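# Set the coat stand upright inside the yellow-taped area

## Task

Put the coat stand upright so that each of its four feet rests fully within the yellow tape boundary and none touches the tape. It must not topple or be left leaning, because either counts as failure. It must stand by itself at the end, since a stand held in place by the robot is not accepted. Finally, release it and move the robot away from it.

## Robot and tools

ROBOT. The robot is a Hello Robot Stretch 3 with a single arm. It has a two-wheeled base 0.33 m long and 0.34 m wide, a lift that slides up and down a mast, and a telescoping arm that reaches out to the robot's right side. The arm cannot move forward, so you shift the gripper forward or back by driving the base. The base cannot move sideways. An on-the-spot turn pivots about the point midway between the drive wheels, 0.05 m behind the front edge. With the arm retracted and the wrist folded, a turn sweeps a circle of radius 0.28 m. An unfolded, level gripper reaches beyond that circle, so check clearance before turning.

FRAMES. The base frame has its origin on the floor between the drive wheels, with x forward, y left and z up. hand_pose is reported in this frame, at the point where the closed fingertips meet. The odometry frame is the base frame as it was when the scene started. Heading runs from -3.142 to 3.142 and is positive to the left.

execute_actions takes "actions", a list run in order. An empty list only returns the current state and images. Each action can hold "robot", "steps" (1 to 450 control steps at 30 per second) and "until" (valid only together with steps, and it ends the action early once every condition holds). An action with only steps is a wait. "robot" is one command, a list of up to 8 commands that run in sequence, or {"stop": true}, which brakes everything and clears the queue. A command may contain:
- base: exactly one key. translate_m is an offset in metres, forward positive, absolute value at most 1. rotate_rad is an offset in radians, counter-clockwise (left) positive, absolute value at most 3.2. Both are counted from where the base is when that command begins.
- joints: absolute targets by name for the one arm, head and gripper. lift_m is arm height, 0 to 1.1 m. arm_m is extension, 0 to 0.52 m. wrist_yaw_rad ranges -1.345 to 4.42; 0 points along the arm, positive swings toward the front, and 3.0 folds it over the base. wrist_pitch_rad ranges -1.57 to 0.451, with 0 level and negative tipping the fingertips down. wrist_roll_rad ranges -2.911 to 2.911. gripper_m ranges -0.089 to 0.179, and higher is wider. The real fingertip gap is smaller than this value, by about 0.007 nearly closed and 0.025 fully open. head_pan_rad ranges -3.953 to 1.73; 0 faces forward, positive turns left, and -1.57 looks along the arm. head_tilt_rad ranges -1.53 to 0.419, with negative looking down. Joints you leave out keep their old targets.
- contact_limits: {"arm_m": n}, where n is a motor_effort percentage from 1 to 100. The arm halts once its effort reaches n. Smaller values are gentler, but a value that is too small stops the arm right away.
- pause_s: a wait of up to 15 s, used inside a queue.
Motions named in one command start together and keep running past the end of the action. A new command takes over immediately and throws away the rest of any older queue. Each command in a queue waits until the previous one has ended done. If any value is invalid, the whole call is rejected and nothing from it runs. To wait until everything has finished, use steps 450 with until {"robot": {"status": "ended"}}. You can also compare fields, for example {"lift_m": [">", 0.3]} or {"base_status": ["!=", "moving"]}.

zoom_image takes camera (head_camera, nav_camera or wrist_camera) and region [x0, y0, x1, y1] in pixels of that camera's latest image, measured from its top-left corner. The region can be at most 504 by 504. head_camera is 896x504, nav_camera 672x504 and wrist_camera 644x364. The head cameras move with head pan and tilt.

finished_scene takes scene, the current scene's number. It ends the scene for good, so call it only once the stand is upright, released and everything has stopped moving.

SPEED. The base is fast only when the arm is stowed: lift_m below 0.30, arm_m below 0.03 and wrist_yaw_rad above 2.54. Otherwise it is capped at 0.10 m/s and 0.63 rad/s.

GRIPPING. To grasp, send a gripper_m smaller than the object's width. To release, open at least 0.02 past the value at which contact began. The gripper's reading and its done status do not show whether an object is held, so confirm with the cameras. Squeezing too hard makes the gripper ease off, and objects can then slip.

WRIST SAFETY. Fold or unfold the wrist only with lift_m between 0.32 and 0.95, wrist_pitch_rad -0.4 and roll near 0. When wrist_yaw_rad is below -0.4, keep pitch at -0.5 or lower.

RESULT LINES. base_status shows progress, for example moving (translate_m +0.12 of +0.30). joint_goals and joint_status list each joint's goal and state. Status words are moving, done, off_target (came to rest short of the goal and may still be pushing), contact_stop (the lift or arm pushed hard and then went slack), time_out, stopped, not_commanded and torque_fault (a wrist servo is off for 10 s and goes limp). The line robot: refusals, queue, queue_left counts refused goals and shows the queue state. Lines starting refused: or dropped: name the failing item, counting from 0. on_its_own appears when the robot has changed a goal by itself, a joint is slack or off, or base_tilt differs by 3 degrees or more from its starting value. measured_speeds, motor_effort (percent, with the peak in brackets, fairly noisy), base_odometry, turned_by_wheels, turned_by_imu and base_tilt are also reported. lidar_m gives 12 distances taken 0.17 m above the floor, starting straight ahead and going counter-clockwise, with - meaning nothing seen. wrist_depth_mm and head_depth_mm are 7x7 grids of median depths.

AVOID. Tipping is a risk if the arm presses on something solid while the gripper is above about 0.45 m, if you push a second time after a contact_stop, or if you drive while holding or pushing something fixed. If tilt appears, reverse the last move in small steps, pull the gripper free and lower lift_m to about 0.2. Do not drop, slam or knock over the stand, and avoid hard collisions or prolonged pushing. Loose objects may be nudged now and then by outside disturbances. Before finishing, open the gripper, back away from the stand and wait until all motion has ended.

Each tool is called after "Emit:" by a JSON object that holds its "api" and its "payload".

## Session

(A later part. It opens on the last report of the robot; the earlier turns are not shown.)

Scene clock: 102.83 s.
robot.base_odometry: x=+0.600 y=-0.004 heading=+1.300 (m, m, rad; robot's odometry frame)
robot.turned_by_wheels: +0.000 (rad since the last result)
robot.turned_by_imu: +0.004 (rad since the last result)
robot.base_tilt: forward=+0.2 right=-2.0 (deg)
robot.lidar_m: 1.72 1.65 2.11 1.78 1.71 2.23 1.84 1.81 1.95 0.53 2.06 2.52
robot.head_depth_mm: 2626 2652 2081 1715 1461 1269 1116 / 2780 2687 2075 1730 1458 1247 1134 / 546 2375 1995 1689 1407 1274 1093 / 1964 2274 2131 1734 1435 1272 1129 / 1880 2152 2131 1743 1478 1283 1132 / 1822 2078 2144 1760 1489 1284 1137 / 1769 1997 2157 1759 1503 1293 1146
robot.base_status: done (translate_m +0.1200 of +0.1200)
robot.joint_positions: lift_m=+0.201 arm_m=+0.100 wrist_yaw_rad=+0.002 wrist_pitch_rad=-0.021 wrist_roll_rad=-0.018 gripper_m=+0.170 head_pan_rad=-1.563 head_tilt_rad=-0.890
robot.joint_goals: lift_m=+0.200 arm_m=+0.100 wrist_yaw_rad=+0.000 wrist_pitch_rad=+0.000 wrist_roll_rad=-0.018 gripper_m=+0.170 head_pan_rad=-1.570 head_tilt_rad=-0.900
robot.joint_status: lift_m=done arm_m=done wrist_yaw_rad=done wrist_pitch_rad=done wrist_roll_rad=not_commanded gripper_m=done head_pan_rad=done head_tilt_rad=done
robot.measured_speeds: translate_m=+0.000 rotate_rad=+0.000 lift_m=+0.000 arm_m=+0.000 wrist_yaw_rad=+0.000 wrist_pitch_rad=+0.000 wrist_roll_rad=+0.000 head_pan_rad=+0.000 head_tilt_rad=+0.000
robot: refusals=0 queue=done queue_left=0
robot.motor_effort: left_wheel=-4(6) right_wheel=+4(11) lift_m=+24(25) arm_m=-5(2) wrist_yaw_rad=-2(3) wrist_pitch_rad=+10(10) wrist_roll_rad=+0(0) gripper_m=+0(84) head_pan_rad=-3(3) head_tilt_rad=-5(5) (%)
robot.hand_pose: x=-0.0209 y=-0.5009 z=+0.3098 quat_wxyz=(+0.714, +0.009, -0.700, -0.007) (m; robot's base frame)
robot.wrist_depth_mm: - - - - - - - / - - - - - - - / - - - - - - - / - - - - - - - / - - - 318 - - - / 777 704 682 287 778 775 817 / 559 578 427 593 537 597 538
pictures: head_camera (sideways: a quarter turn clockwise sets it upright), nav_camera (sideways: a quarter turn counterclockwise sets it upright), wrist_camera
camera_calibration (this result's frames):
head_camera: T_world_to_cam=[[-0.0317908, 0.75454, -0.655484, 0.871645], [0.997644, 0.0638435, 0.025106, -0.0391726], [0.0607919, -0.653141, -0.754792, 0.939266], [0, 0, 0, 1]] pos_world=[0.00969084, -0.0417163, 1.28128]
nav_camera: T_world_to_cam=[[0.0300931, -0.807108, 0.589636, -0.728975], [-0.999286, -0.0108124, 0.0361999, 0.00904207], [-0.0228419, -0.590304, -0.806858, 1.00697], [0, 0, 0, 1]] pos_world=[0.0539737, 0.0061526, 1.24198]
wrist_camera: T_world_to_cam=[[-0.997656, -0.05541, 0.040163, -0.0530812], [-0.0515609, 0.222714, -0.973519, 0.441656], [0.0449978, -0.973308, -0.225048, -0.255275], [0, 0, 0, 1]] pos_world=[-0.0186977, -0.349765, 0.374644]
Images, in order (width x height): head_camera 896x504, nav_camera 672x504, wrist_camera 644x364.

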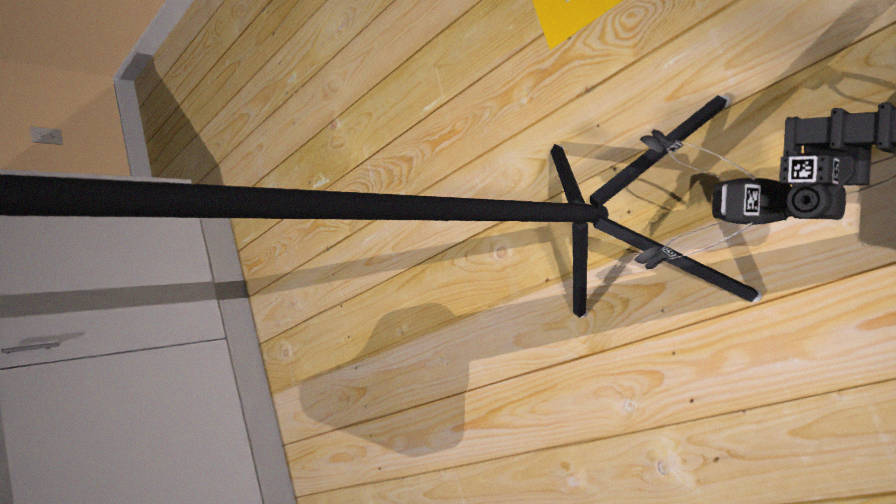

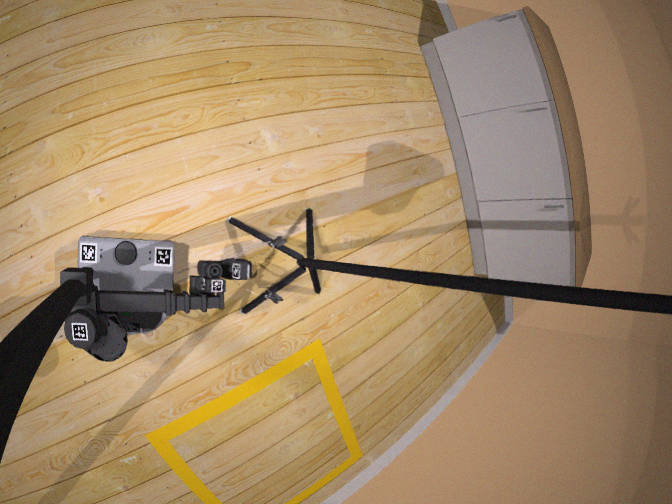

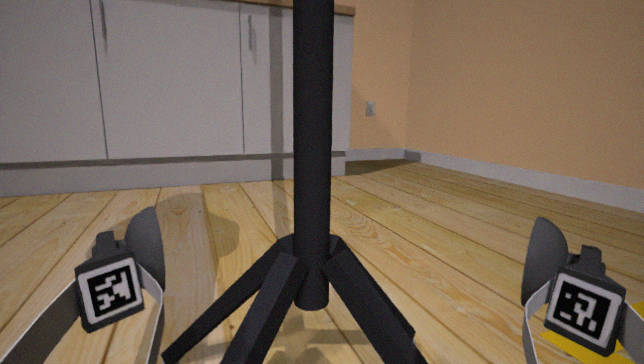

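Emit:
{"api": "execute_actions", "payload": {"actions": [{"robot":[{"base":{"translate_m":0.04},"joints":{"arm_m":0.33,"wrist_yaw_rad":-0.15}},{"joints":{"gripper_m":-0.03}},{"base":{"translate_m":-0.5}}],"steps":450,"until":{"robot":{"status":"ended"}}}]}}

Scene clock: 117.23 s.
robot.base_odometry: x=+0.478 y=-0.447 heading=+1.301 (m, m, rad; robot's odometry frame)
robot.turned_by_wheels: +0.001 (rad since the last result)
robot.turned_by_imu: +0.001 (rad since the last result)
robot.base_tilt: forward=+0.3 right=-1.8 (deg)
robot.lidar_m: 2.19 2.06 2.43 1.83 1.91 1.76 1.41 1.39 1.49 0.52 2.25 2.40
robot.head_depth_mm: 2006 2191 2091 1702 1456 1260 1119 / 2367 2491 2087 1732 1464 1250 1123 / 2625 2477 2056 1697 1467 1252 1126 / 2737 2596 2044 1687 1436 1258 1132 / 2130 2443 2119 1751 1488 1287 1135 / 1993 2281 2141 1760 1493 1286 1136 / 1928 2166 2179 1748 1497 1289 1143
robot.base_status: done (translate_m -0.5000 of -0.5000)
robot.joint_positions: lift_m=+0.201 arm_m=+0.330 wrist_yaw_rad=+0.158 wrist_pitch_rad=-0.021 wrist_roll_rad=-0.018 gripper_m=-0.001 head_pan_rad=-1.563 head_tilt_rad=-0.890
robot.joint_goals: lift_m=+0.200 arm_m=+0.330 wrist_yaw_rad=+0.124 wrist_pitch_rad=+0.000 wrist_roll_rad=-0.018 gripper_m=-0.002 head_pan_rad=-1.570 head_tilt_rad=-0.900
robot.joint_status: lift_m=done arm_m=done wrist_yaw_rad=done wrist_pitch_rad=done wrist_roll_rad=not_commanded gripper_m=done head_pan_rad=done head_tilt_rad=done
robot.measured_speeds: translate_m=+0.000 rotate_rad=+0.000 lift_m=+0.000 arm_m=+0.000 wrist_yaw_rad=+0.000 wrist_pitch_rad=+0.000 wrist_roll_rad=+0.000 head_pan_rad=+0.000 head_tilt_rad=+0.000
robot: refusals=0 queue=done queue_left=0
robot.on_its_own: wrist_yaw_rad is held at +0.124, not at your -0.150, by its stall guard, which is still easing; gripper_m is held at -0.002, not at your -0.030, by its stall guard, which is not easing now; right_wheel is at rest, and its effort (-35) is outside its rest range (-18 to +18)
robot.motor_effort: left_wheel=+15(17) right_wheel=-35(53) lift_m=+24(24) arm_m=-1(5) wrist_yaw_rad=-26(34) wrist_pitch_rad=+10(10) wrist_roll_rad=+0(0) gripper_m=-23(100) head_pan_rad=-3(3) head_tilt_rad=-5(5) (%)
robot.hand_pose: x=+0.0188 y=-0.7276 z=+0.3099 quat_wxyz=(+0.712, +0.063, -0.698, +0.049) (m; robot's base frame)
robot.wrist_depth_mm: - - - - - - - / - - - - - - - / - - - - 51 - - / - - - 46 50 - - / - - 56 47 51 - - / 764 766 53 48 51 786 789 / 576 580 557 50 60 593 603
pictures: head_camera (sideways: a quarter turn clockwise sets it upright), nav_camera (sideways: a quarter turn counterclockwise sets it upright), wrist_camera
camera_calibration (this result's frames):
head_camera: T_world_to_cam=[[-0.0317908, 0.754645, -0.655363, 0.871488], [0.997644, 0.0638384, 0.025115, -0.0391843], [0.0607903, -0.653021, -0.754896, 0.939402], [0, 0, 0, 1]] pos_world=[0.00969077, -0.041713, 1.28128]
nav_camera: T_world_to_cam=[[0.0300929, -0.807203, 0.589507, -0.728807], [-0.999286, -0.0108171, 0.0361994, 0.00904276], [-0.0228435, -0.590175, -0.806952, 1.00709], [0, 0, 0, 1]] pos_world=[0.0539736, 0.00616211, 1.24198]
wrist_camera: T_world_to_cam=[[-0.976988, -0.209494, 0.0400751, -0.138539], [-0.0853054, 0.211577, -0.973631, 0.486859], [0.195491, -0.954645, -0.224579, -0.467007], [0, 0, 0, 1]] pos_world=[-0.00252385, -0.577857, 0.374693]
Images, in order (width x height): head_camera 896x504, nav_camera 672x504, wrist_camera 644x364.

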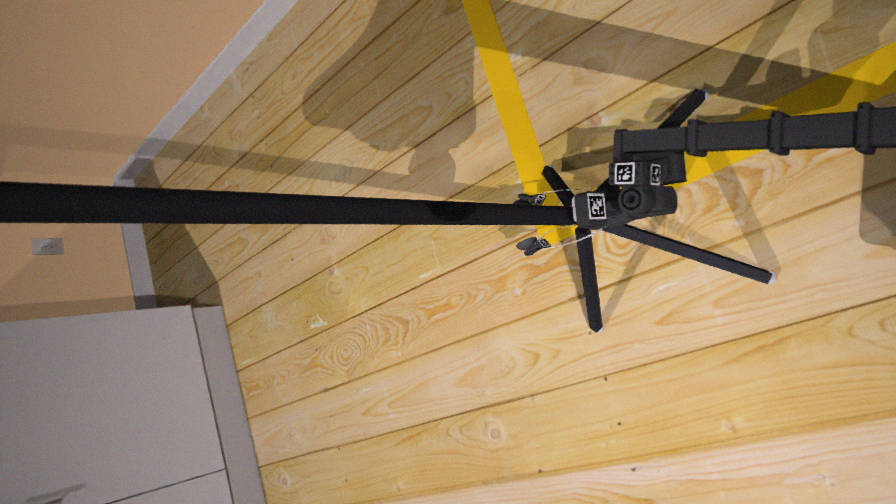

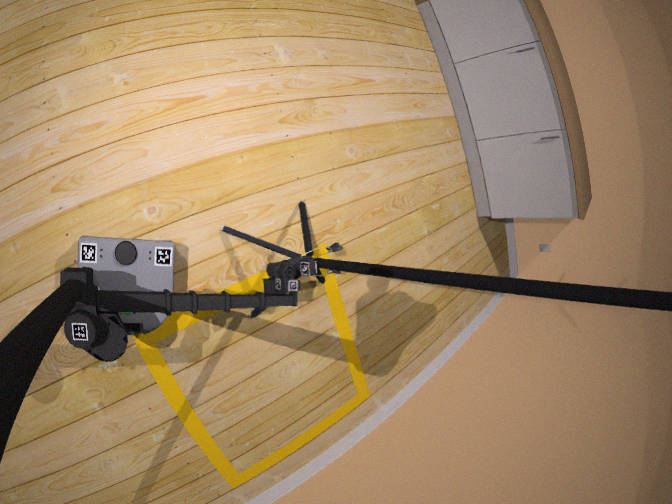

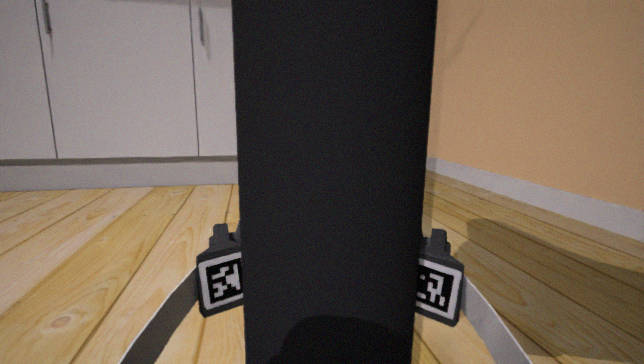

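Emit:
{"api": "execute_actions", "payload": {"actions": [{"robot":[{"base":{"translate_m":-0.58},"joints":{"gripper_m":-0.02}},{"joints":{"gripper_m":0.17}},{"joints":{"arm_m":0.0,"wrist_yaw_rad":0.1}}],"steps":450,"until":{"robot":{"status":"ended"}}}]}}

Scene clock: 132.93 s.
robot.base_odometry: x=+0.323 y=-1.006 heading=+1.300 (m, m, rad; robot's odometry frame)
robot.turned_by_wheels: -0.001 (rad since the last result)
robot.turned_by_imu: -0.002 (rad since the last result)
robot.base_tilt: forward=+0.1 right=-1.9 (deg)
robot.lidar_m: 2.77 2.59 2.04 1.27 1.67 1.08 0.87 0.86 0.92 0.50 2.49 2.66
robot.head_depth_mm: 1235 1343 1476 1603 1455 1265 1123 / 1453 1615 1795 1731 1471 1263 1123 / 1769 2006 2079 1738 1466 1275 1145 / 537 2340 1983 1656 1416 1259 1131 / 2859 2742 2121 1750 1482 1297 1134 / 2751 2736 2143 1743 1480 1285 1134 / 2623 2532 2155 1756 1493 1291 1144
robot.base_status: done (translate_m -0.5800 of -0.5800)
robot.joint_positions: lift_m=+0.201 arm_m=+0.002 wrist_yaw_rad=+0.102 wrist_pitch_rad=-0.020 wrist_roll_rad=-0.018 gripper_m=+0.170 head_pan_rad=-1.563 head_tilt_rad=-0.890
robot.joint_goals: lift_m=+0.200 arm_m=+0.000 wrist_yaw_rad=+0.100 wrist_pitch_rad=+0.000 wrist_roll_rad=-0.018 gripper_m=+0.170 head_pan_rad=-1.570 head_tilt_rad=-0.900
robot.joint_status: lift_m=done arm_m=done wrist_yaw_rad=done wrist_pitch_rad=done wrist_roll_rad=not_commanded gripper_m=done head_pan_rad=done head_tilt_rad=done
robot.measured_speeds: translate_m=+0.000 rotate_rad=+0.000 lift_m=+0.000 arm_m=+0.000 wrist_yaw_rad=+0.000 wrist_pitch_rad=+0.000 wrist_roll_rad=+0.000 head_pan_rad=+0.000 head_tilt_rad=+0.000
robot: refusals=0 queue=done queue_left=0
robot.motor_effort: left_wheel=-2(23) right_wheel=+3(49) lift_m=+24(25) arm_m=-4(5) wrist_yaw_rad=-1(51) wrist_pitch_rad=+10(10) wrist_roll_rad=+0(0) gripper_m=+0(97) head_pan_rad=-3(3) head_tilt_rad=-4(6) (%)
robot.hand_pose: x=+0.0046 y=-0.4015 z=+0.3100 quat_wxyz=(+0.713, +0.043, -0.699, +0.029) (m; robot's base frame)
robot.wrist_depth_mm: - - - - - 988 720 / - - - - - 990 738 / - - - - - 996 753 / - - - - - 998 730 / - - - 394 - - 731 / 800 719 709 694 732 772 676 / 566 564 562 572 565 592 548
pictures: head_camera (sideways: a quarter turn clockwise sets it upright), nav_camera (sideways: a quarter turn counterclockwise sets it upright), wrist_camera
camera_calibration (this result's frames):
head_camera: T_world_to_cam=[[-0.0317908, 0.754645, -0.655363, 0.871488], [0.997644, 0.0638385, 0.025115, -0.0391843], [0.0607903, -0.653021, -0.754896, 0.939402], [0, 0, 0, 1]] pos_world=[0.00969078, -0.041713, 1.28128]
nav_camera: T_world_to_cam=[[0.030093, -0.807203, 0.589507, -0.728806], [-0.999286, -0.0108173, 0.0361994, 0.00904276], [-0.0228434, -0.590175, -0.806952, 1.00709], [0, 0, 0, 1]] pos_world=[0.0539736, 0.00616213, 1.24198]
wrist_camera: T_world_to_cam=[[-0.987196, -0.154392, 0.040091, -0.061963], [-0.0732709, 0.215656, -0.973717, 0.41837], [0.141688, -0.964187, -0.224207, -0.156661], [0, 0, 0, 1]] pos_world=[-0.00831832, -0.250841, 0.374733]
Images, in order (width x height): head_camera 896x504, nav_camera 672x504, wrist_camera 644x364.

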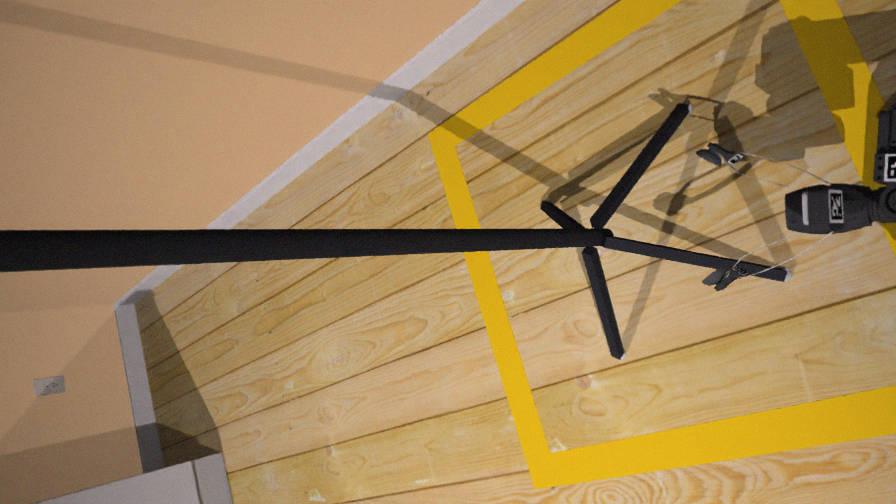

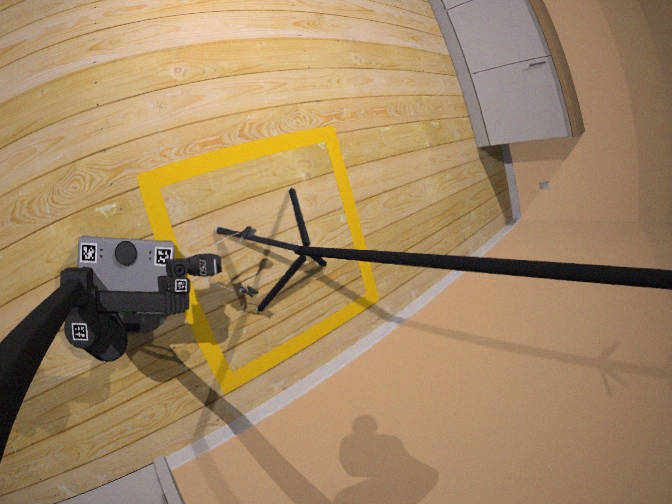

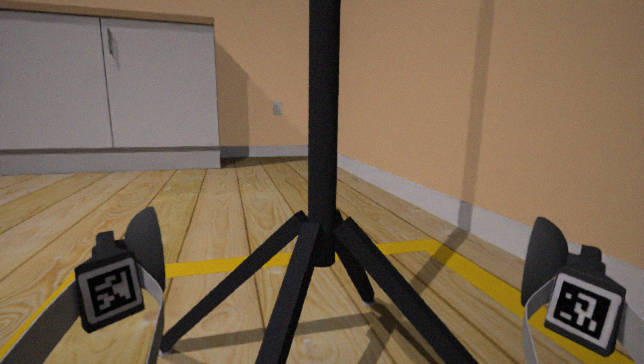

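Emit:
{"api": "execute_actions", "payload": {"actions": [{"robot":{"base":{"translate_m":0.6},"joints":{"wrist_yaw_rad":1.5}},"steps":450,"until":{"robot":{"status":"ended"}}}]}}

Emit:
{"api": "finished_scene", "payload": {"scene": 1}}

Scene clock: 144.93 s.
robot.base_odometry: x=+0.484 y=-0.428 heading=+1.300 (m, m, rad; robot's odometry frame)
robot.turned_by_wheels: +0.000 (rad since the last result)
robot.turned_by_imu: +0.003 (rad since the last result)
robot.base_tilt: forward=+0.0 right=-1.7 (deg)
robot.lidar_m: 2.17 2.04 2.45 1.82 1.91 1.78 1.43 0.73 0.77 2.25 2.24 2.39
robot.head_depth_mm: 2027 2222 2067 1732 1454 1269 1123 / 2422 2530 2092 1737 1468 1277 1122 / 2799 2688 2107 1738 1473 1280 1148 / 2705 2705 2118 1732 1470 1283 1145 / 2132 2420 2127 1739 1474 1279 1129 / 1979 2288 2142 1763 1493 1287 1135 / 1898 2163 2161 1752 1491 1298 1138
robot.base_status: done (translate_m +0.6000 of +0.6000)
robot.joint_positions: lift_m=+0.201 arm_m=+0.002 wrist_yaw_rad=+1.497 wrist_pitch_rad=-0.020 wrist_roll_rad=-0.018 gripper_m=+0.170 head_pan_rad=-1.563 head_tilt_rad=-0.890
robot.joint_goals: lift_m=+0.200 arm_m=+0.000 wrist_yaw_rad=+1.500 wrist_pitch_rad=+0.000 wrist_roll_rad=-0.018 gripper_m=+0.170 head_pan_rad=-1.570 head_tilt_rad=-0.900
robot.joint_status: lift_m=done arm_m=done wrist_yaw_rad=done wrist_pitch_rad=done wrist_roll_rad=not_commanded gripper_m=done head_pan_rad=done head_tilt_rad=done
robot.measured_speeds: translate_m=+0.000 rotate_rad=+0.000 lift_m=+0.000 arm_m=+0.000 wrist_yaw_rad=+0.000 wrist_pitch_rad=+0.000 wrist_roll_rad=+0.000 head_pan_rad=+0.000 head_tilt_rad=+0.000
robot: refusals=0 queue=done queue_left=0
robot.motor_effort: left_wheel=-4(6) right_wheel=+5(11) lift_m=+25(25) arm_m=-4(4) wrist_yaw_rad=+2(3) wrist_pitch_rad=+10(10) wrist_roll_rad=+0(0) gripper_m=+0(1) head_pan_rad=-3(3) head_tilt_rad=-5(5) (%)
robot.hand_pose: x=+0.2336 y=-0.1661 z=+0.3100 quat_wxyz=(+0.528, +0.482, -0.508, +0.480) (m; robot's base frame)
robot.wrist_depth_mm: - - - - - - - / - - - - - - - / - - - - - - - / - - - - - - - / - - - - - - - / 770 719 770 766 782 773 829 / 551 579 585 587 586 603 548
pictures: head_camera (sideways: a quarter turn clockwise sets it upright), nav_camera (sideways: a quarter turn counterclockwise sets it upright), wrist_camera
camera_calibration (this result's frames):
head_camera: T_world_to_cam=[[-0.0317908, 0.754645, -0.655363, 0.871488], [0.997644, 0.0638385, 0.025115, -0.0391843], [0.0607903, -0.653021, -0.754896, 0.939402], [0, 0, 0, 1]] pos_world=[0.00969078, -0.041713, 1.28128]
nav_camera: T_world_to_cam=[[0.030093, -0.807203, 0.589507, -0.728806], [-0.999286, -0.0108173, 0.0361994, 0.00904276], [-0.0228434, -0.590175, -0.806952, 1.00709], [0, 0, 0, 1]] pos_world=[0.0539736, 0.00616213, 1.24198]
wrist_camera: T_world_to_cam=[[-0.0208146, -0.998979, 0.0400912, -0.165537], [-0.225152, -0.0343861, -0.973717, 0.378334], [0.974101, -0.0292941, -0.224207, -0.00130717], [0, 0, 0, 1]] pos_world=[0.0830105, -0.152397, 0.374733]
Images, in order (width x height): head_camera 896x504, nav_camera 672x504, wrist_camera 644x364.

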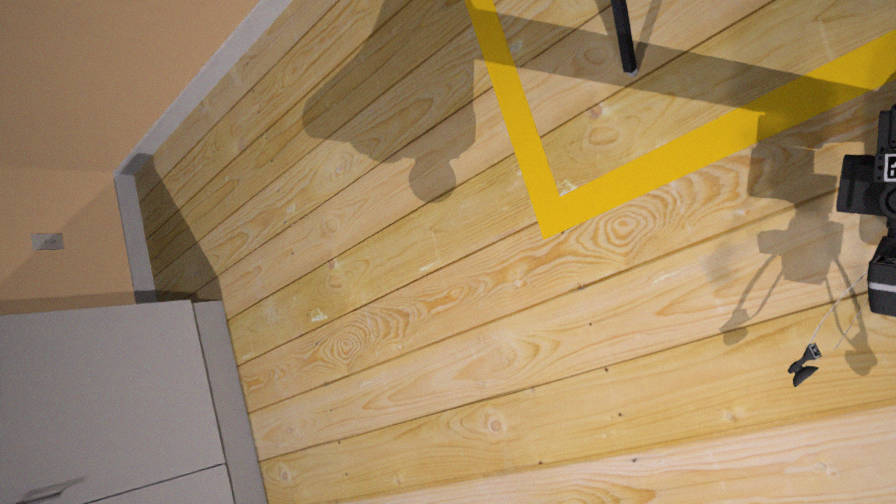

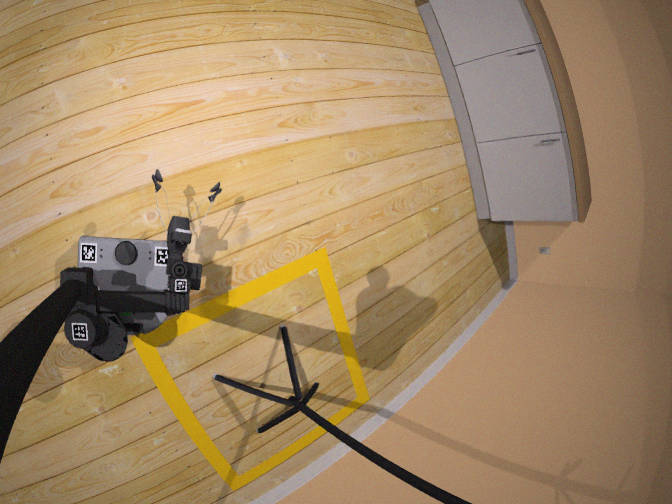

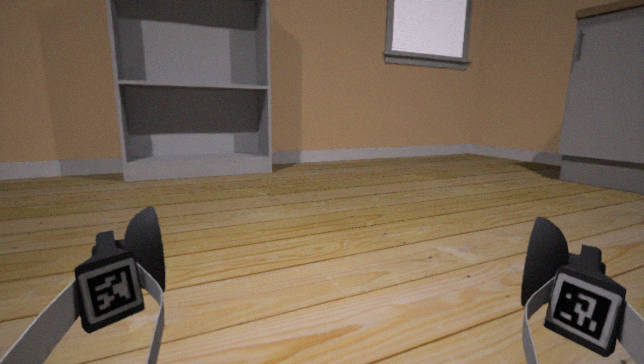

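The scene is finished: the task was done.


## Next scene

The same job, from a new start.

Emit:
{"api": "execute_actions", "payload": {"actions": [{"robot":{"joints":{"head_tilt_rad":-0.75}},"steps":60,"until":{"robot":{"status":"ended"}}}]}}

Scene clock: 0.97 s.
robot.base_odometry: x=+0.000 y=+0.000 heading=+0.000 (m, m, rad; robot's odometry frame)
robot.turned_by_wheels: +0.000 (rad since the last result)
robot.turned_by_imu: +0.000 (rad since the last result)
robot.base_tilt: forward=+0.1 right=-1.9 (deg)
robot.lidar_m: 0.96 2.41 1.55 1.59 1.90 1.18 1.45 1.16 1.92 1.88 2.04 2.74
robot.head_depth_mm: 2293 2482 2552 1970 1594 1345 1158 / 2287 2453 2390 1923 1565 1348 1162 / 2362 2562 2613 1987 1562 1355 1165 / 2369 2578 2596 1986 1620 1352 1167 / 2423 2630 2617 1995 1620 1357 1173 / 2818 3220 2626 2007 1630 1365 1168 / 3022 3278 2658 2009 1618 1368 1173
robot.base_status: not_commanded
robot.joint_positions: lift_m=+0.378 arm_m=+0.002 wrist_yaw_rad=+3.021 wrist_pitch_rad=-0.452 wrist_roll_rad=-0.018 gripper_m=+0.037 head_pan_rad=-0.012 head_tilt_rad=-0.740
robot.joint_goals: lift_m=+0.378 arm_m=+0.002 wrist_yaw_rad=+3.021 wrist_pitch_rad=-0.452 wrist_roll_rad=-0.018 gripper_m=+0.037 head_pan_rad=-0.012 head_tilt_rad=-0.750
robot.joint_status: lift_m=not_commanded arm_m=not_commanded wrist_yaw_rad=not_commanded wrist_pitch_rad=not_commanded wrist_roll_rad=not_commanded gripper_m=not_commanded head_pan_rad=not_commanded head_tilt_rad=done
robot.measured_speeds: translate_m=+0.000 rotate_rad=+0.000 lift_m=+0.000 arm_m=+0.000 wrist_yaw_rad=+0.000 wrist_pitch_rad=+0.000 wrist_roll_rad=+0.000 head_pan_rad=+0.000 head_tilt_rad=+0.000
robot: refusals=0 queue=done queue_left=0
robot.motor_effort: left_wheel=-1(1) right_wheel=-1(0) lift_m=+44(45) arm_m=+0(0) wrist_yaw_rad=+0(0) wrist_pitch_rad=+7(7) wrist_roll_rad=+0(0) gripper_m=+0(0) head_pan_rad=+0(0) head_tilt_rad=-5(39) (%)
robot.hand_pose: x=+0.0052 y=+0.0716 z=+0.3832 quat_wxyz=(+0.199, +0.691, +0.119, +0.685) (m; robot's base frame)
robot.wrist_depth_mm: - - - - - - - / - - - - - - - / - - - - - - - / 843 855 887 894 894 862 885 / 727 729 - 718 730 718 727 / 625 609 - 617 - 600 617 / 531 552 - - 534 535 528
pictures: head_camera (sideways: a quarter turn clockwise sets it upright), nav_camera (sideways: a quarter turn counterclockwise sets it upright), wrist_camera
camera_calibration (this result's frames):
head_camera: T_world_to_cam=[[-0.648954, -0.0185579, -0.760601, 1.0124], [-0.0478238, 0.998721, 0.016436, -0.0215119], [0.759323, 0.047041, -0.649012, 0.797428], [0, 0, 0, 1]] pos_world=[0.0504666, 0.00276059, 1.28792]
nav_camera: T_world_to_cam=[[0.710702, 0.0157458, 0.703316, -0.881252], [-0.013769, -0.999247, 0.0362847, 0.00291304], [0.703358, -0.0354715, -0.70995, 0.876521], [0, 0, 0, 1]] pos_world=[0.0098397, 0.0478784, 1.24198]
wrist_camera: T_world_to_cam=[[0.998353, -0.0555287, 0.0143999, 0.00122576], [-0.0225475, -0.610656, -0.791575, 0.376756], [0.0527484, 0.789946, -0.610903, 0.338939], [0, 0, 0, 1]] pos_world=[-0.0106074, -0.0376073, 0.505272]
Images, in order (width x height): head_camera 896x504, nav_camera 672x504, wrist_camera 644x364.

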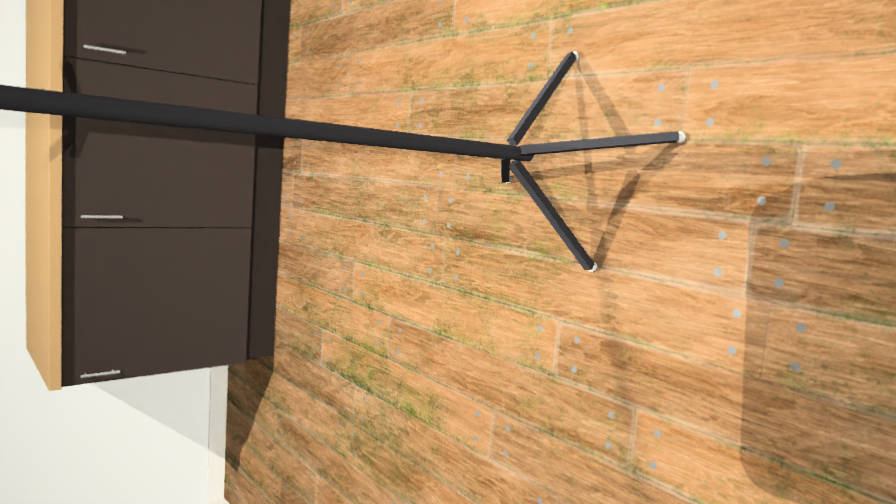

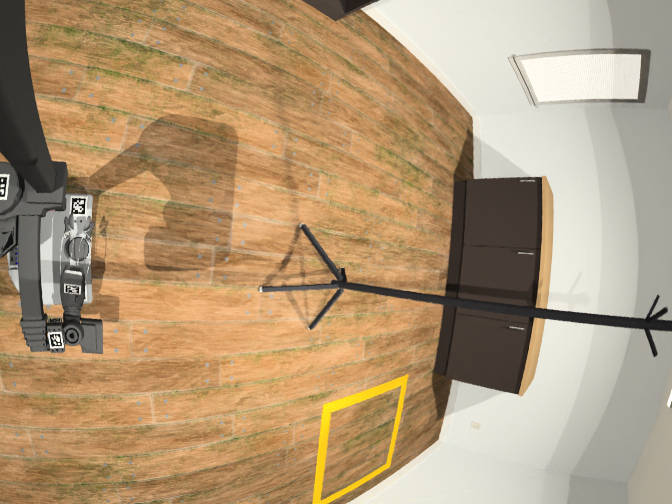

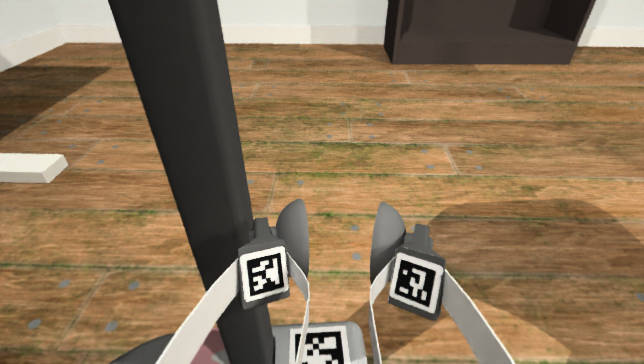

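Emit:
{"api": "execute_actions", "payload": {"actions": [{"robot":[{"base":{"rotate_rad":0.4},"joints":{"lift_m":0.27,"wrist_pitch_rad":-0.4}},{"base":{"translate_m":1.0}},{"base":{"translate_m":0.43}},{"base":{"rotate_rad":-1.59},"joints":{"lift_m":0.34,"head_pan_rad":-0.4,"head_tilt_rad":-0.9}},{"joints":{"wrist_yaw_rad":1.57,"arm_m":0.35,"gripper_m":0.17}},{"joints":{"lift_m":0.21,"wrist_pitch_rad":0}}],"steps":450},{"steps":300,"until":{"robot":{"status":"ended"}}}]}}

Scene clock: 36.87 s.
robot.base_odometry: x=+1.317 y=+0.557 heading=-1.190 (m, m, rad; robot's odometry frame)
robot.turned_by_wheels: -1.190 (rad since the last result)
robot.turned_by_imu: -1.166 (rad since the last result)
robot.base_tilt: forward=+0.1 right=-1.9 (deg)
robot.lidar_m: 2.11 1.51 1.45 1.73 1.23 0.88 0.88 1.29 2.26 2.59 0.64 0.64
robot.head_depth_mm: 2190 2422 1928 1612 1413 1253 1110 / 2233 2471 2048 1689 1387 1234 1109 / 2280 2498 2055 1688 1445 1257 1114 / 2304 2540 2062 1702 1455 1262 1116 / 2339 2528 2061 1707 1451 1269 1120 / 2393 2610 2086 1711 1462 1271 1124 / 2399 2598 2081 1719 1466 1275 1130
robot.base_status: done (rotate_rad -1.5899 of -1.5900)
robot.joint_positions: lift_m=+0.211 arm_m=+0.350 wrist_yaw_rad=+1.572 wrist_pitch_rad=-0.025 wrist_roll_rad=-0.018 gripper_m=+0.170 head_pan_rad=-0.393 head_tilt_rad=-0.889
robot.joint_goals: lift_m=+0.210 arm_m=+0.350 wrist_yaw_rad=+1.570 wrist_pitch_rad=+0.000 wrist_roll_rad=-0.018 gripper_m=+0.170 head_pan_rad=-0.400 head_tilt_rad=-0.900
robot.joint_status: lift_m=done arm_m=done wrist_yaw_rad=done wrist_pitch_rad=done wrist_roll_rad=not_commanded gripper_m=done head_pan_rad=done head_tilt_rad=done
robot.measured_speeds: translate_m=+0.000 rotate_rad=+0.000 lift_m=+0.000 arm_m=+0.000 wrist_yaw_rad=+0.000 wrist_pitch_rad=+0.000 wrist_roll_rad=+0.000 head_pan_rad=+0.000 head_tilt_rad=+0.000
robot: refusals=0 queue=done queue_left=0
robot.motor_effort: left_wheel=+2(10) right_wheel=-3(13) lift_m=+24(63) arm_m=+5(5) wrist_yaw_rad=-2(2) wrist_pitch_rad=+12(12) wrist_roll_rad=+0(0) gripper_m=+0(84) head_pan_rad=-3(28) head_tilt_rad=-6(21) (%)
robot.hand_pose: x=+0.2342 y=-0.4945 z=+0.3187 quat_wxyz=(+0.511, +0.502, -0.488, +0.498) (m; robot's base frame)
robot.wrist_depth_mm: - - - - - - - / - - - - - - - / - - - - - - - / - - - - - - - / - - - 721 - - - / 778 689 710 719 743 776 826 / 558 587 587 570 583 585 559
pictures: head_camera (sideways: a quarter turn clockwise sets it upright), nav_camera (sideways: a quarter turn counterclockwise sets it upright), wrist_camera
camera_calibration (this result's frames):
head_camera: T_world_to_cam=[[-0.706679, 0.264841, -0.656097, 0.876561], [0.330338, 0.94353, 0.0250602, -0.0350424], [0.625684, -0.199024, -0.75426, 0.935129], [0, 0, 0, 1]] pos_world=[0.045928, -0.012972, 1.28132]
nav_camera: T_world_to_cam=[[0.754471, -0.286929, 0.590292, -0.734248], [-0.379855, -0.924337, 0.0362026, 0.00526003], [0.535242, -0.251539, -0.806377, 1.00294], [0, 0, 0, 1]] pos_world=[0.0191535, 0.0464628, 1.24198]
wrist_camera: T_world_to_cam=[[0.0541474, -0.997731, 0.0400046, -0.510863], [-0.226908, -0.0513099, -0.972564, 0.367316], [0.97241, 0.0435844, -0.229171, 0.0285022], [0, 0, 0, 1]] pos_world=[0.0832929, -0.492099, 0.384207]
Images, in order (width x height): head_camera 896x504, nav_camera 672x504, wrist_camera 644x364.

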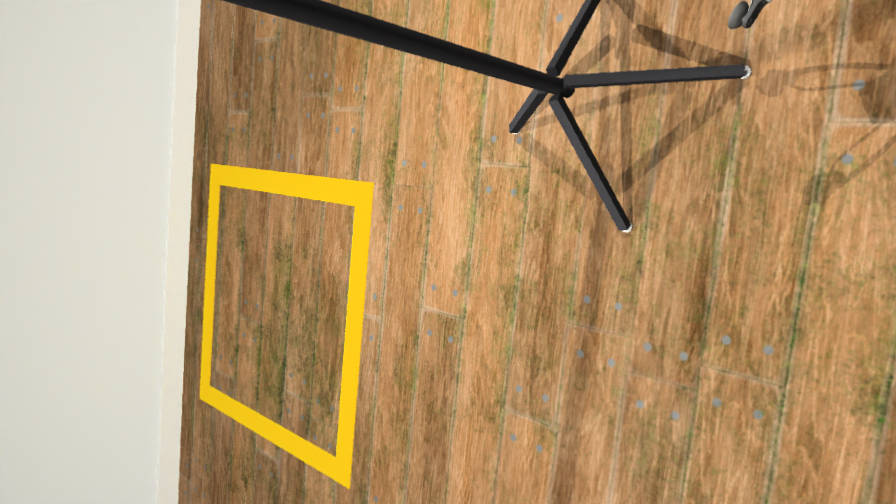

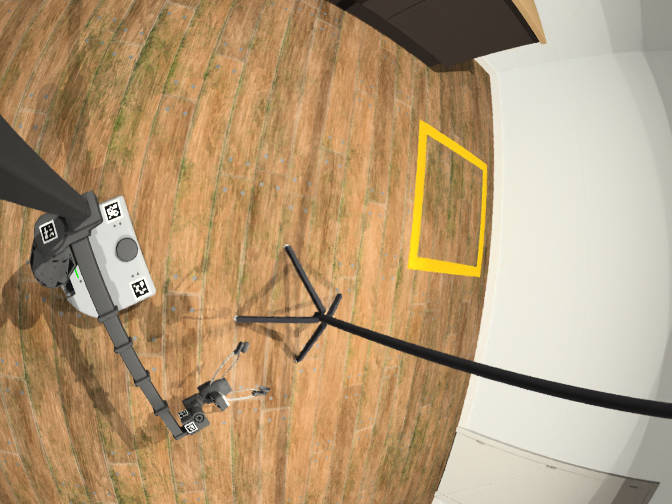

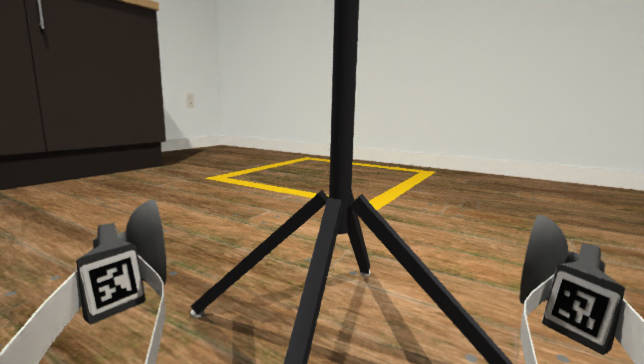

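Emit:
{"api": "execute_actions", "payload": {"actions": [{"robot":[{"base":{"rotate_rad":0.03},"joints":{"arm_m":0.365,"head_pan_rad":-1.0}},{"base":{"translate_m":0.42}},{"joints":{"gripper_m":0.0}},{"base":{"translate_m":0.5}}],"steps":450,"until":{"robot":{"status":"ended"}}},{"steps":100,"until":{"robot":{"status":"ended"}}}]}}

Scene clock: 60.23 s.
robot.base_odometry: x=+1.684 y=-0.287 heading=-1.161 (m, m, rad; robot's odometry frame)
robot.turned_by_wheels: +0.029 (rad since the last result)
robot.turned_by_imu: +0.029 (rad since the last result)
robot.base_tilt: forward=+0.1 right=-1.8 (deg)
robot.lidar_m: 1.85 1.02 0.99 1.02 1.40 1.97 1.78 2.77 2.76 0.47 0.42 1.79
robot.head_depth_mm: 1968 2310 1920 1573 1439 1230 1090 / 1880 2197 2032 1694 1410 1206 1112 / 1790 2085 2048 1695 1465 1237 1113 / 1715 1954 2074 1694 1453 1265 1115 / 1629 1869 2039 1710 1464 1263 1121 / 1572 1793 1975 1711 1461 1270 1120 / 1506 1711 1915 1728 1469 1265 1125
robot.base_status: done (translate_m +0.4999 of +0.5000)
robot.joint_positions: lift_m=+0.211 arm_m=+0.365 wrist_yaw_rad=+1.564 wrist_pitch_rad=-0.025 wrist_roll_rad=-0.018 gripper_m=+0.004 head_pan_rad=-0.993 head_tilt_rad=-0.889
robot.joint_goals: lift_m=+0.210 arm_m=+0.365 wrist_yaw_rad=+1.570 wrist_pitch_rad=+0.000 wrist_roll_rad=-0.018 gripper_m=+0.003 head_pan_rad=-1.000 head_tilt_rad=-0.900
robot.joint_status: lift_m=done arm_m=done wrist_yaw_rad=done wrist_pitch_rad=done wrist_roll_rad=not_commanded gripper_m=done head_pan_rad=done head_tilt_rad=done
robot.measured_speeds: translate_m=+0.000 rotate_rad=+0.000 lift_m=+0.000 arm_m=+0.000 wrist_yaw_rad=+0.000 wrist_pitch_rad=+0.000 wrist_roll_rad=+0.000 head_pan_rad=+0.000 head_tilt_rad=+0.000
robot: refusals=0 queue=done queue_left=0
robot.on_its_own: left_wheel is at rest, and its effort (-22) is outside its rest range (-18 to +18); right_wheel is at rest, and its effort (+46) is outside its rest range (-18 to +18)
robot.motor_effort: left_wheel=-22(25) right_wheel=+46(64) lift_m=+25(24) arm_m=+3(5) wrist_yaw_rad=+4(6) wrist_pitch_rad=+12(13) wrist_roll_rad=+0(0) gripper_m=-23(99) head_pan_rad=-3(34) head_tilt_rad=-6(6) (%)
robot.hand_pose: x=+0.2342 y=-0.5116 z=+0.3189 quat_wxyz=(+0.513, +0.500, -0.490, +0.497) (m; robot's base frame)
robot.wrist_depth_mm: - - - - - - - / - - - - - - - / - - - - - - - / - - - 47 - - - / - - - 47 47 - - / 746 740 689 47 47 842 789 / 579 569 571 48 48 602 598
pictures: head_camera (sideways: a quarter turn clockwise sets it upright), nav_camera (sideways: a quarter turn counterclockwise sets it upright), wrist_camera
camera_calibration (this result's frames):
head_camera: T_world_to_cam=[[-0.433843, 0.617784, -0.655838, 0.874559], [0.805389, 0.592215, 0.0250796, -0.0379654], [0.403891, -0.517325, -0.754485, 0.936774], [0, 0, 0, 1]] pos_world=[0.0316438, -0.0331884, 1.2813]
nav_camera: T_world_to_cam=[[0.460804, -0.66298, 0.590015, -0.732096], [-0.83541, -0.548434, 0.0362015, 0.0080404], [0.299583, -0.509586, -0.80658, 1.00464], [0, 0, 0, 1]] pos_world=[0.0430965, 0.0309948, 1.24198]
wrist_camera: T_world_to_cam=[[0.0463152, -0.998119, 0.0401583, -0.526336], [-0.226608, -0.0496515, -0.97272, 0.367448], [0.972884, 0.0359515, -0.228482, 0.0250383], [0, 0, 0, 1]] pos_world=[0.0832847, -0.508002, 0.384281]
Images, in order (width x height): head_camera 896x504, nav_camera 672x504, wrist_camera 644x364.

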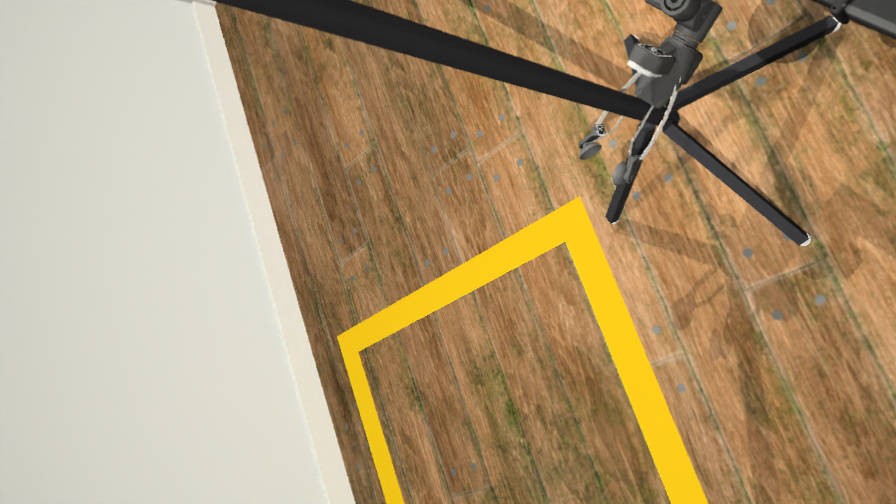

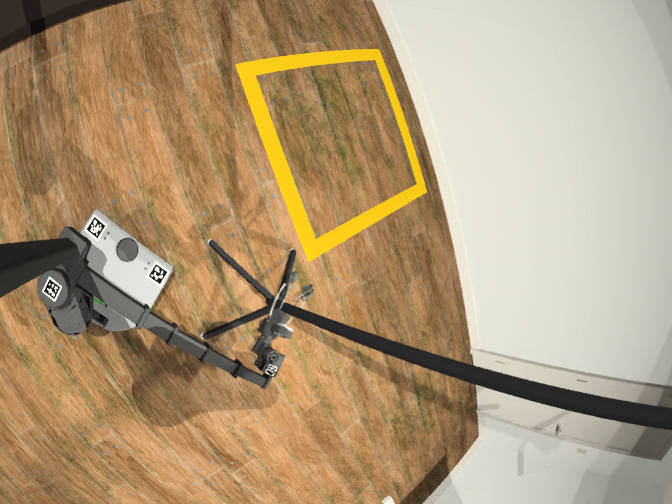

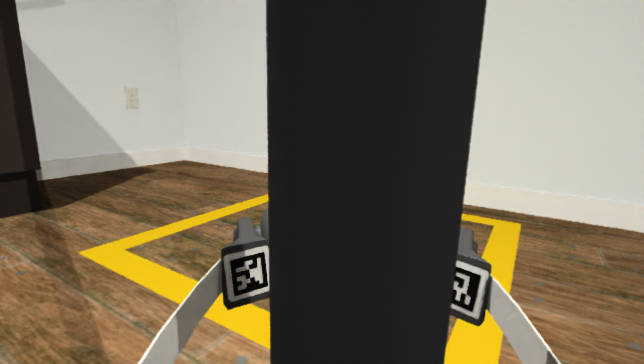

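Emit:
{"api": "execute_actions", "payload": {"actions": [{"robot":[{"base":{"translate_m":0.83}},{"joints":{"gripper_m":0.17,"head_pan_rad":-0.6}},{"base":{"translate_m":-0.6}}],"steps":450},{"steps":200,"until":{"robot":{"status":"ended"}}}]}}

Scene clock: 82.80 s.
robot.base_odometry: x=+1.775 y=-0.498 heading=-1.160 (m, m, rad; robot's odometry frame)
robot.turned_by_wheels: +0.001 (rad since the last result)
robot.turned_by_imu: +0.003 (rad since the last result)
robot.base_tilt: forward=+0.1 right=-1.9 (deg)
robot.lidar_m: 1.65 0.90 0.87 0.90 1.24 2.17 2.01 2.98 2.84 2.26 1.65 0.78
robot.head_depth_mm: 1403 1615 1863 1689 1435 1252 1108 / 1392 1610 1874 1684 1450 1258 1111 / 1339 1542 1862 1663 1415 1259 1113 / 1389 1605 1894 1703 1448 1256 1118 / 1382 1597 1881 1713 1447 1264 1124 / 1383 1589 1873 1720 1455 1270 1117 / 1369 1574 1862 1732 1461 1270 1123
robot.base_status: done (translate_m -0.6000 of -0.6000)
robot.joint_positions: lift_m=+0.211 arm_m=+0.365 wrist_yaw_rad=+1.567 wrist_pitch_rad=-0.025 wrist_roll_rad=-0.018 gripper_m=+0.170 head_pan_rad=-0.607 head_tilt_rad=-0.889
robot.joint_goals: lift_m=+0.210 arm_m=+0.365 wrist_yaw_rad=+1.570 wrist_pitch_rad=+0.000 wrist_roll_rad=-0.018 gripper_m=+0.170 head_pan_rad=-0.600 head_tilt_rad=-0.900
robot.joint_status: lift_m=done arm_m=done wrist_yaw_rad=done wrist_pitch_rad=done wrist_roll_rad=not_commanded gripper_m=done head_pan_rad=done head_tilt_rad=done
robot.measured_speeds: translate_m=+0.000 rotate_rad=+0.000 lift_m=+0.000 arm_m=+0.000 wrist_yaw_rad=+0.000 wrist_pitch_rad=+0.000 wrist_roll_rad=+0.000 head_pan_rad=+0.000 head_tilt_rad=+0.000
robot: refusals=0 queue=done queue_left=0
robot.motor_effort: left_wheel=-1(25) right_wheel=+1(66) lift_m=+24(25) arm_m=+3(3) wrist_yaw_rad=+2(5) wrist_pitch_rad=+12(12) wrist_roll_rad=+0(0) gripper_m=+0(84) head_pan_rad=+3(26) head_tilt_rad=-5(5) (%)
robot.hand_pose: x=+0.2342 y=-0.5109 z=+0.3189 quat_wxyz=(+0.512, +0.501, -0.490, +0.497) (m; robot's base frame)
robot.wrist_depth_mm: - - - - - - 974 / - - - - - - - / - - - - - - - / - - - - - - - / - - - - - - - / 758 731 760 750 753 798 857 / 555 583 587 572 605 606 555
pictures: head_camera (sideways: a quarter turn clockwise sets it upright), nav_camera (sideways: a quarter turn counterclockwise sets it upright), wrist_camera
camera_calibration (this result's frames):
head_camera: T_world_to_cam=[[-0.634573, 0.408893, -0.655838, 0.875784], [0.523037, 0.851941, 0.0250796, -0.0362431], [0.56899, -0.327113, -0.754485, 0.935767], [0, 0, 0, 1]] pos_world=[0.0422626, -0.0211239, 1.2813]
nav_camera: T_world_to_cam=[[0.67657, -0.440608, 0.590015, -0.733412], [-0.567336, -0.82269, 0.0362015, 0.00640515], [0.469449, -0.35923, -0.80658, 1.0036], [0, 0, 0, 1]] pos_world=[0.0286986, 0.0426465, 1.24198]
wrist_camera: T_world_to_cam=[[0.0493596, -0.997969, 0.0402752, -0.526264], [-0.226467, -0.0504569, -0.972711, 0.367036], [0.972767, 0.0388917, -0.228497, 0.026541], [0, 0, 0, 1]] pos_world=[0.0832793, -0.507707, 0.38428]
Images, in order (width x height): head_camera 896x504, nav_camera 672x504, wrist_camera 644x364.

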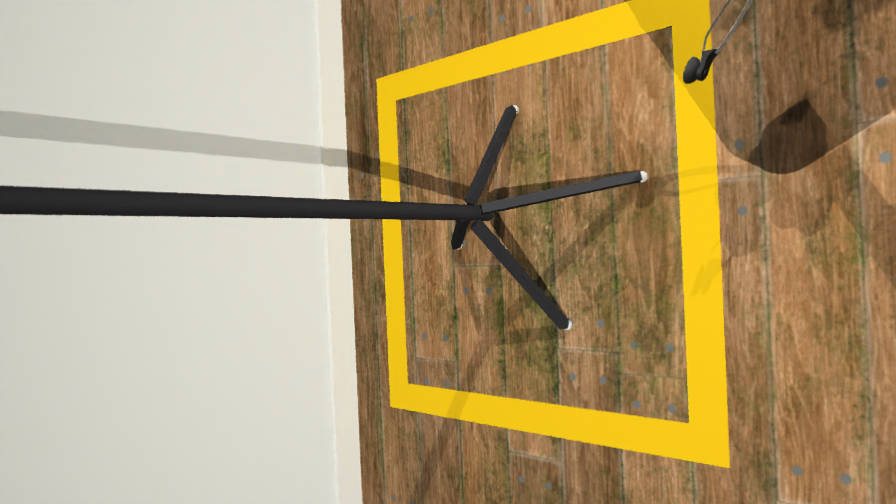

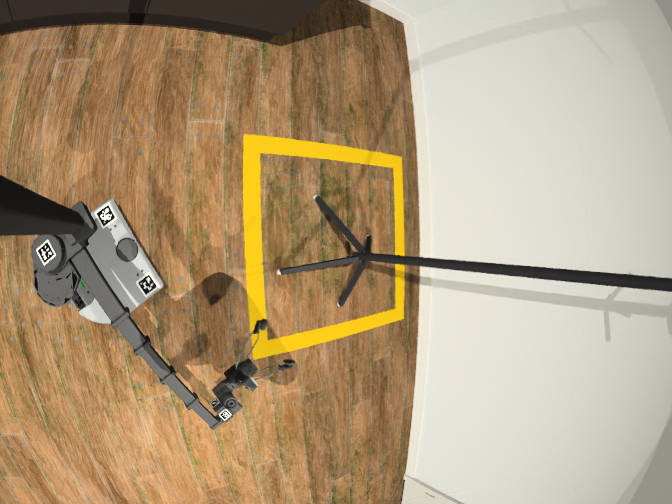

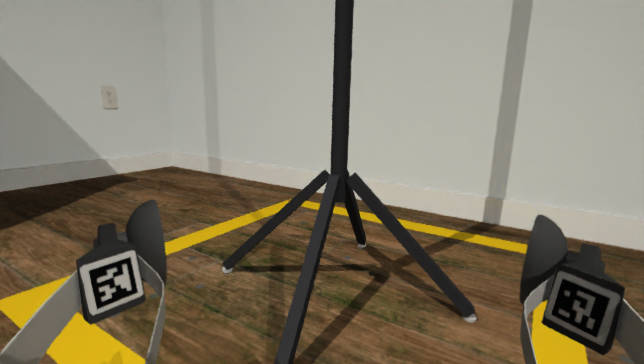

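Emit:
{"api": "finished_scene", "payload": {"scene": 2}}

The scene is finished: the task was done.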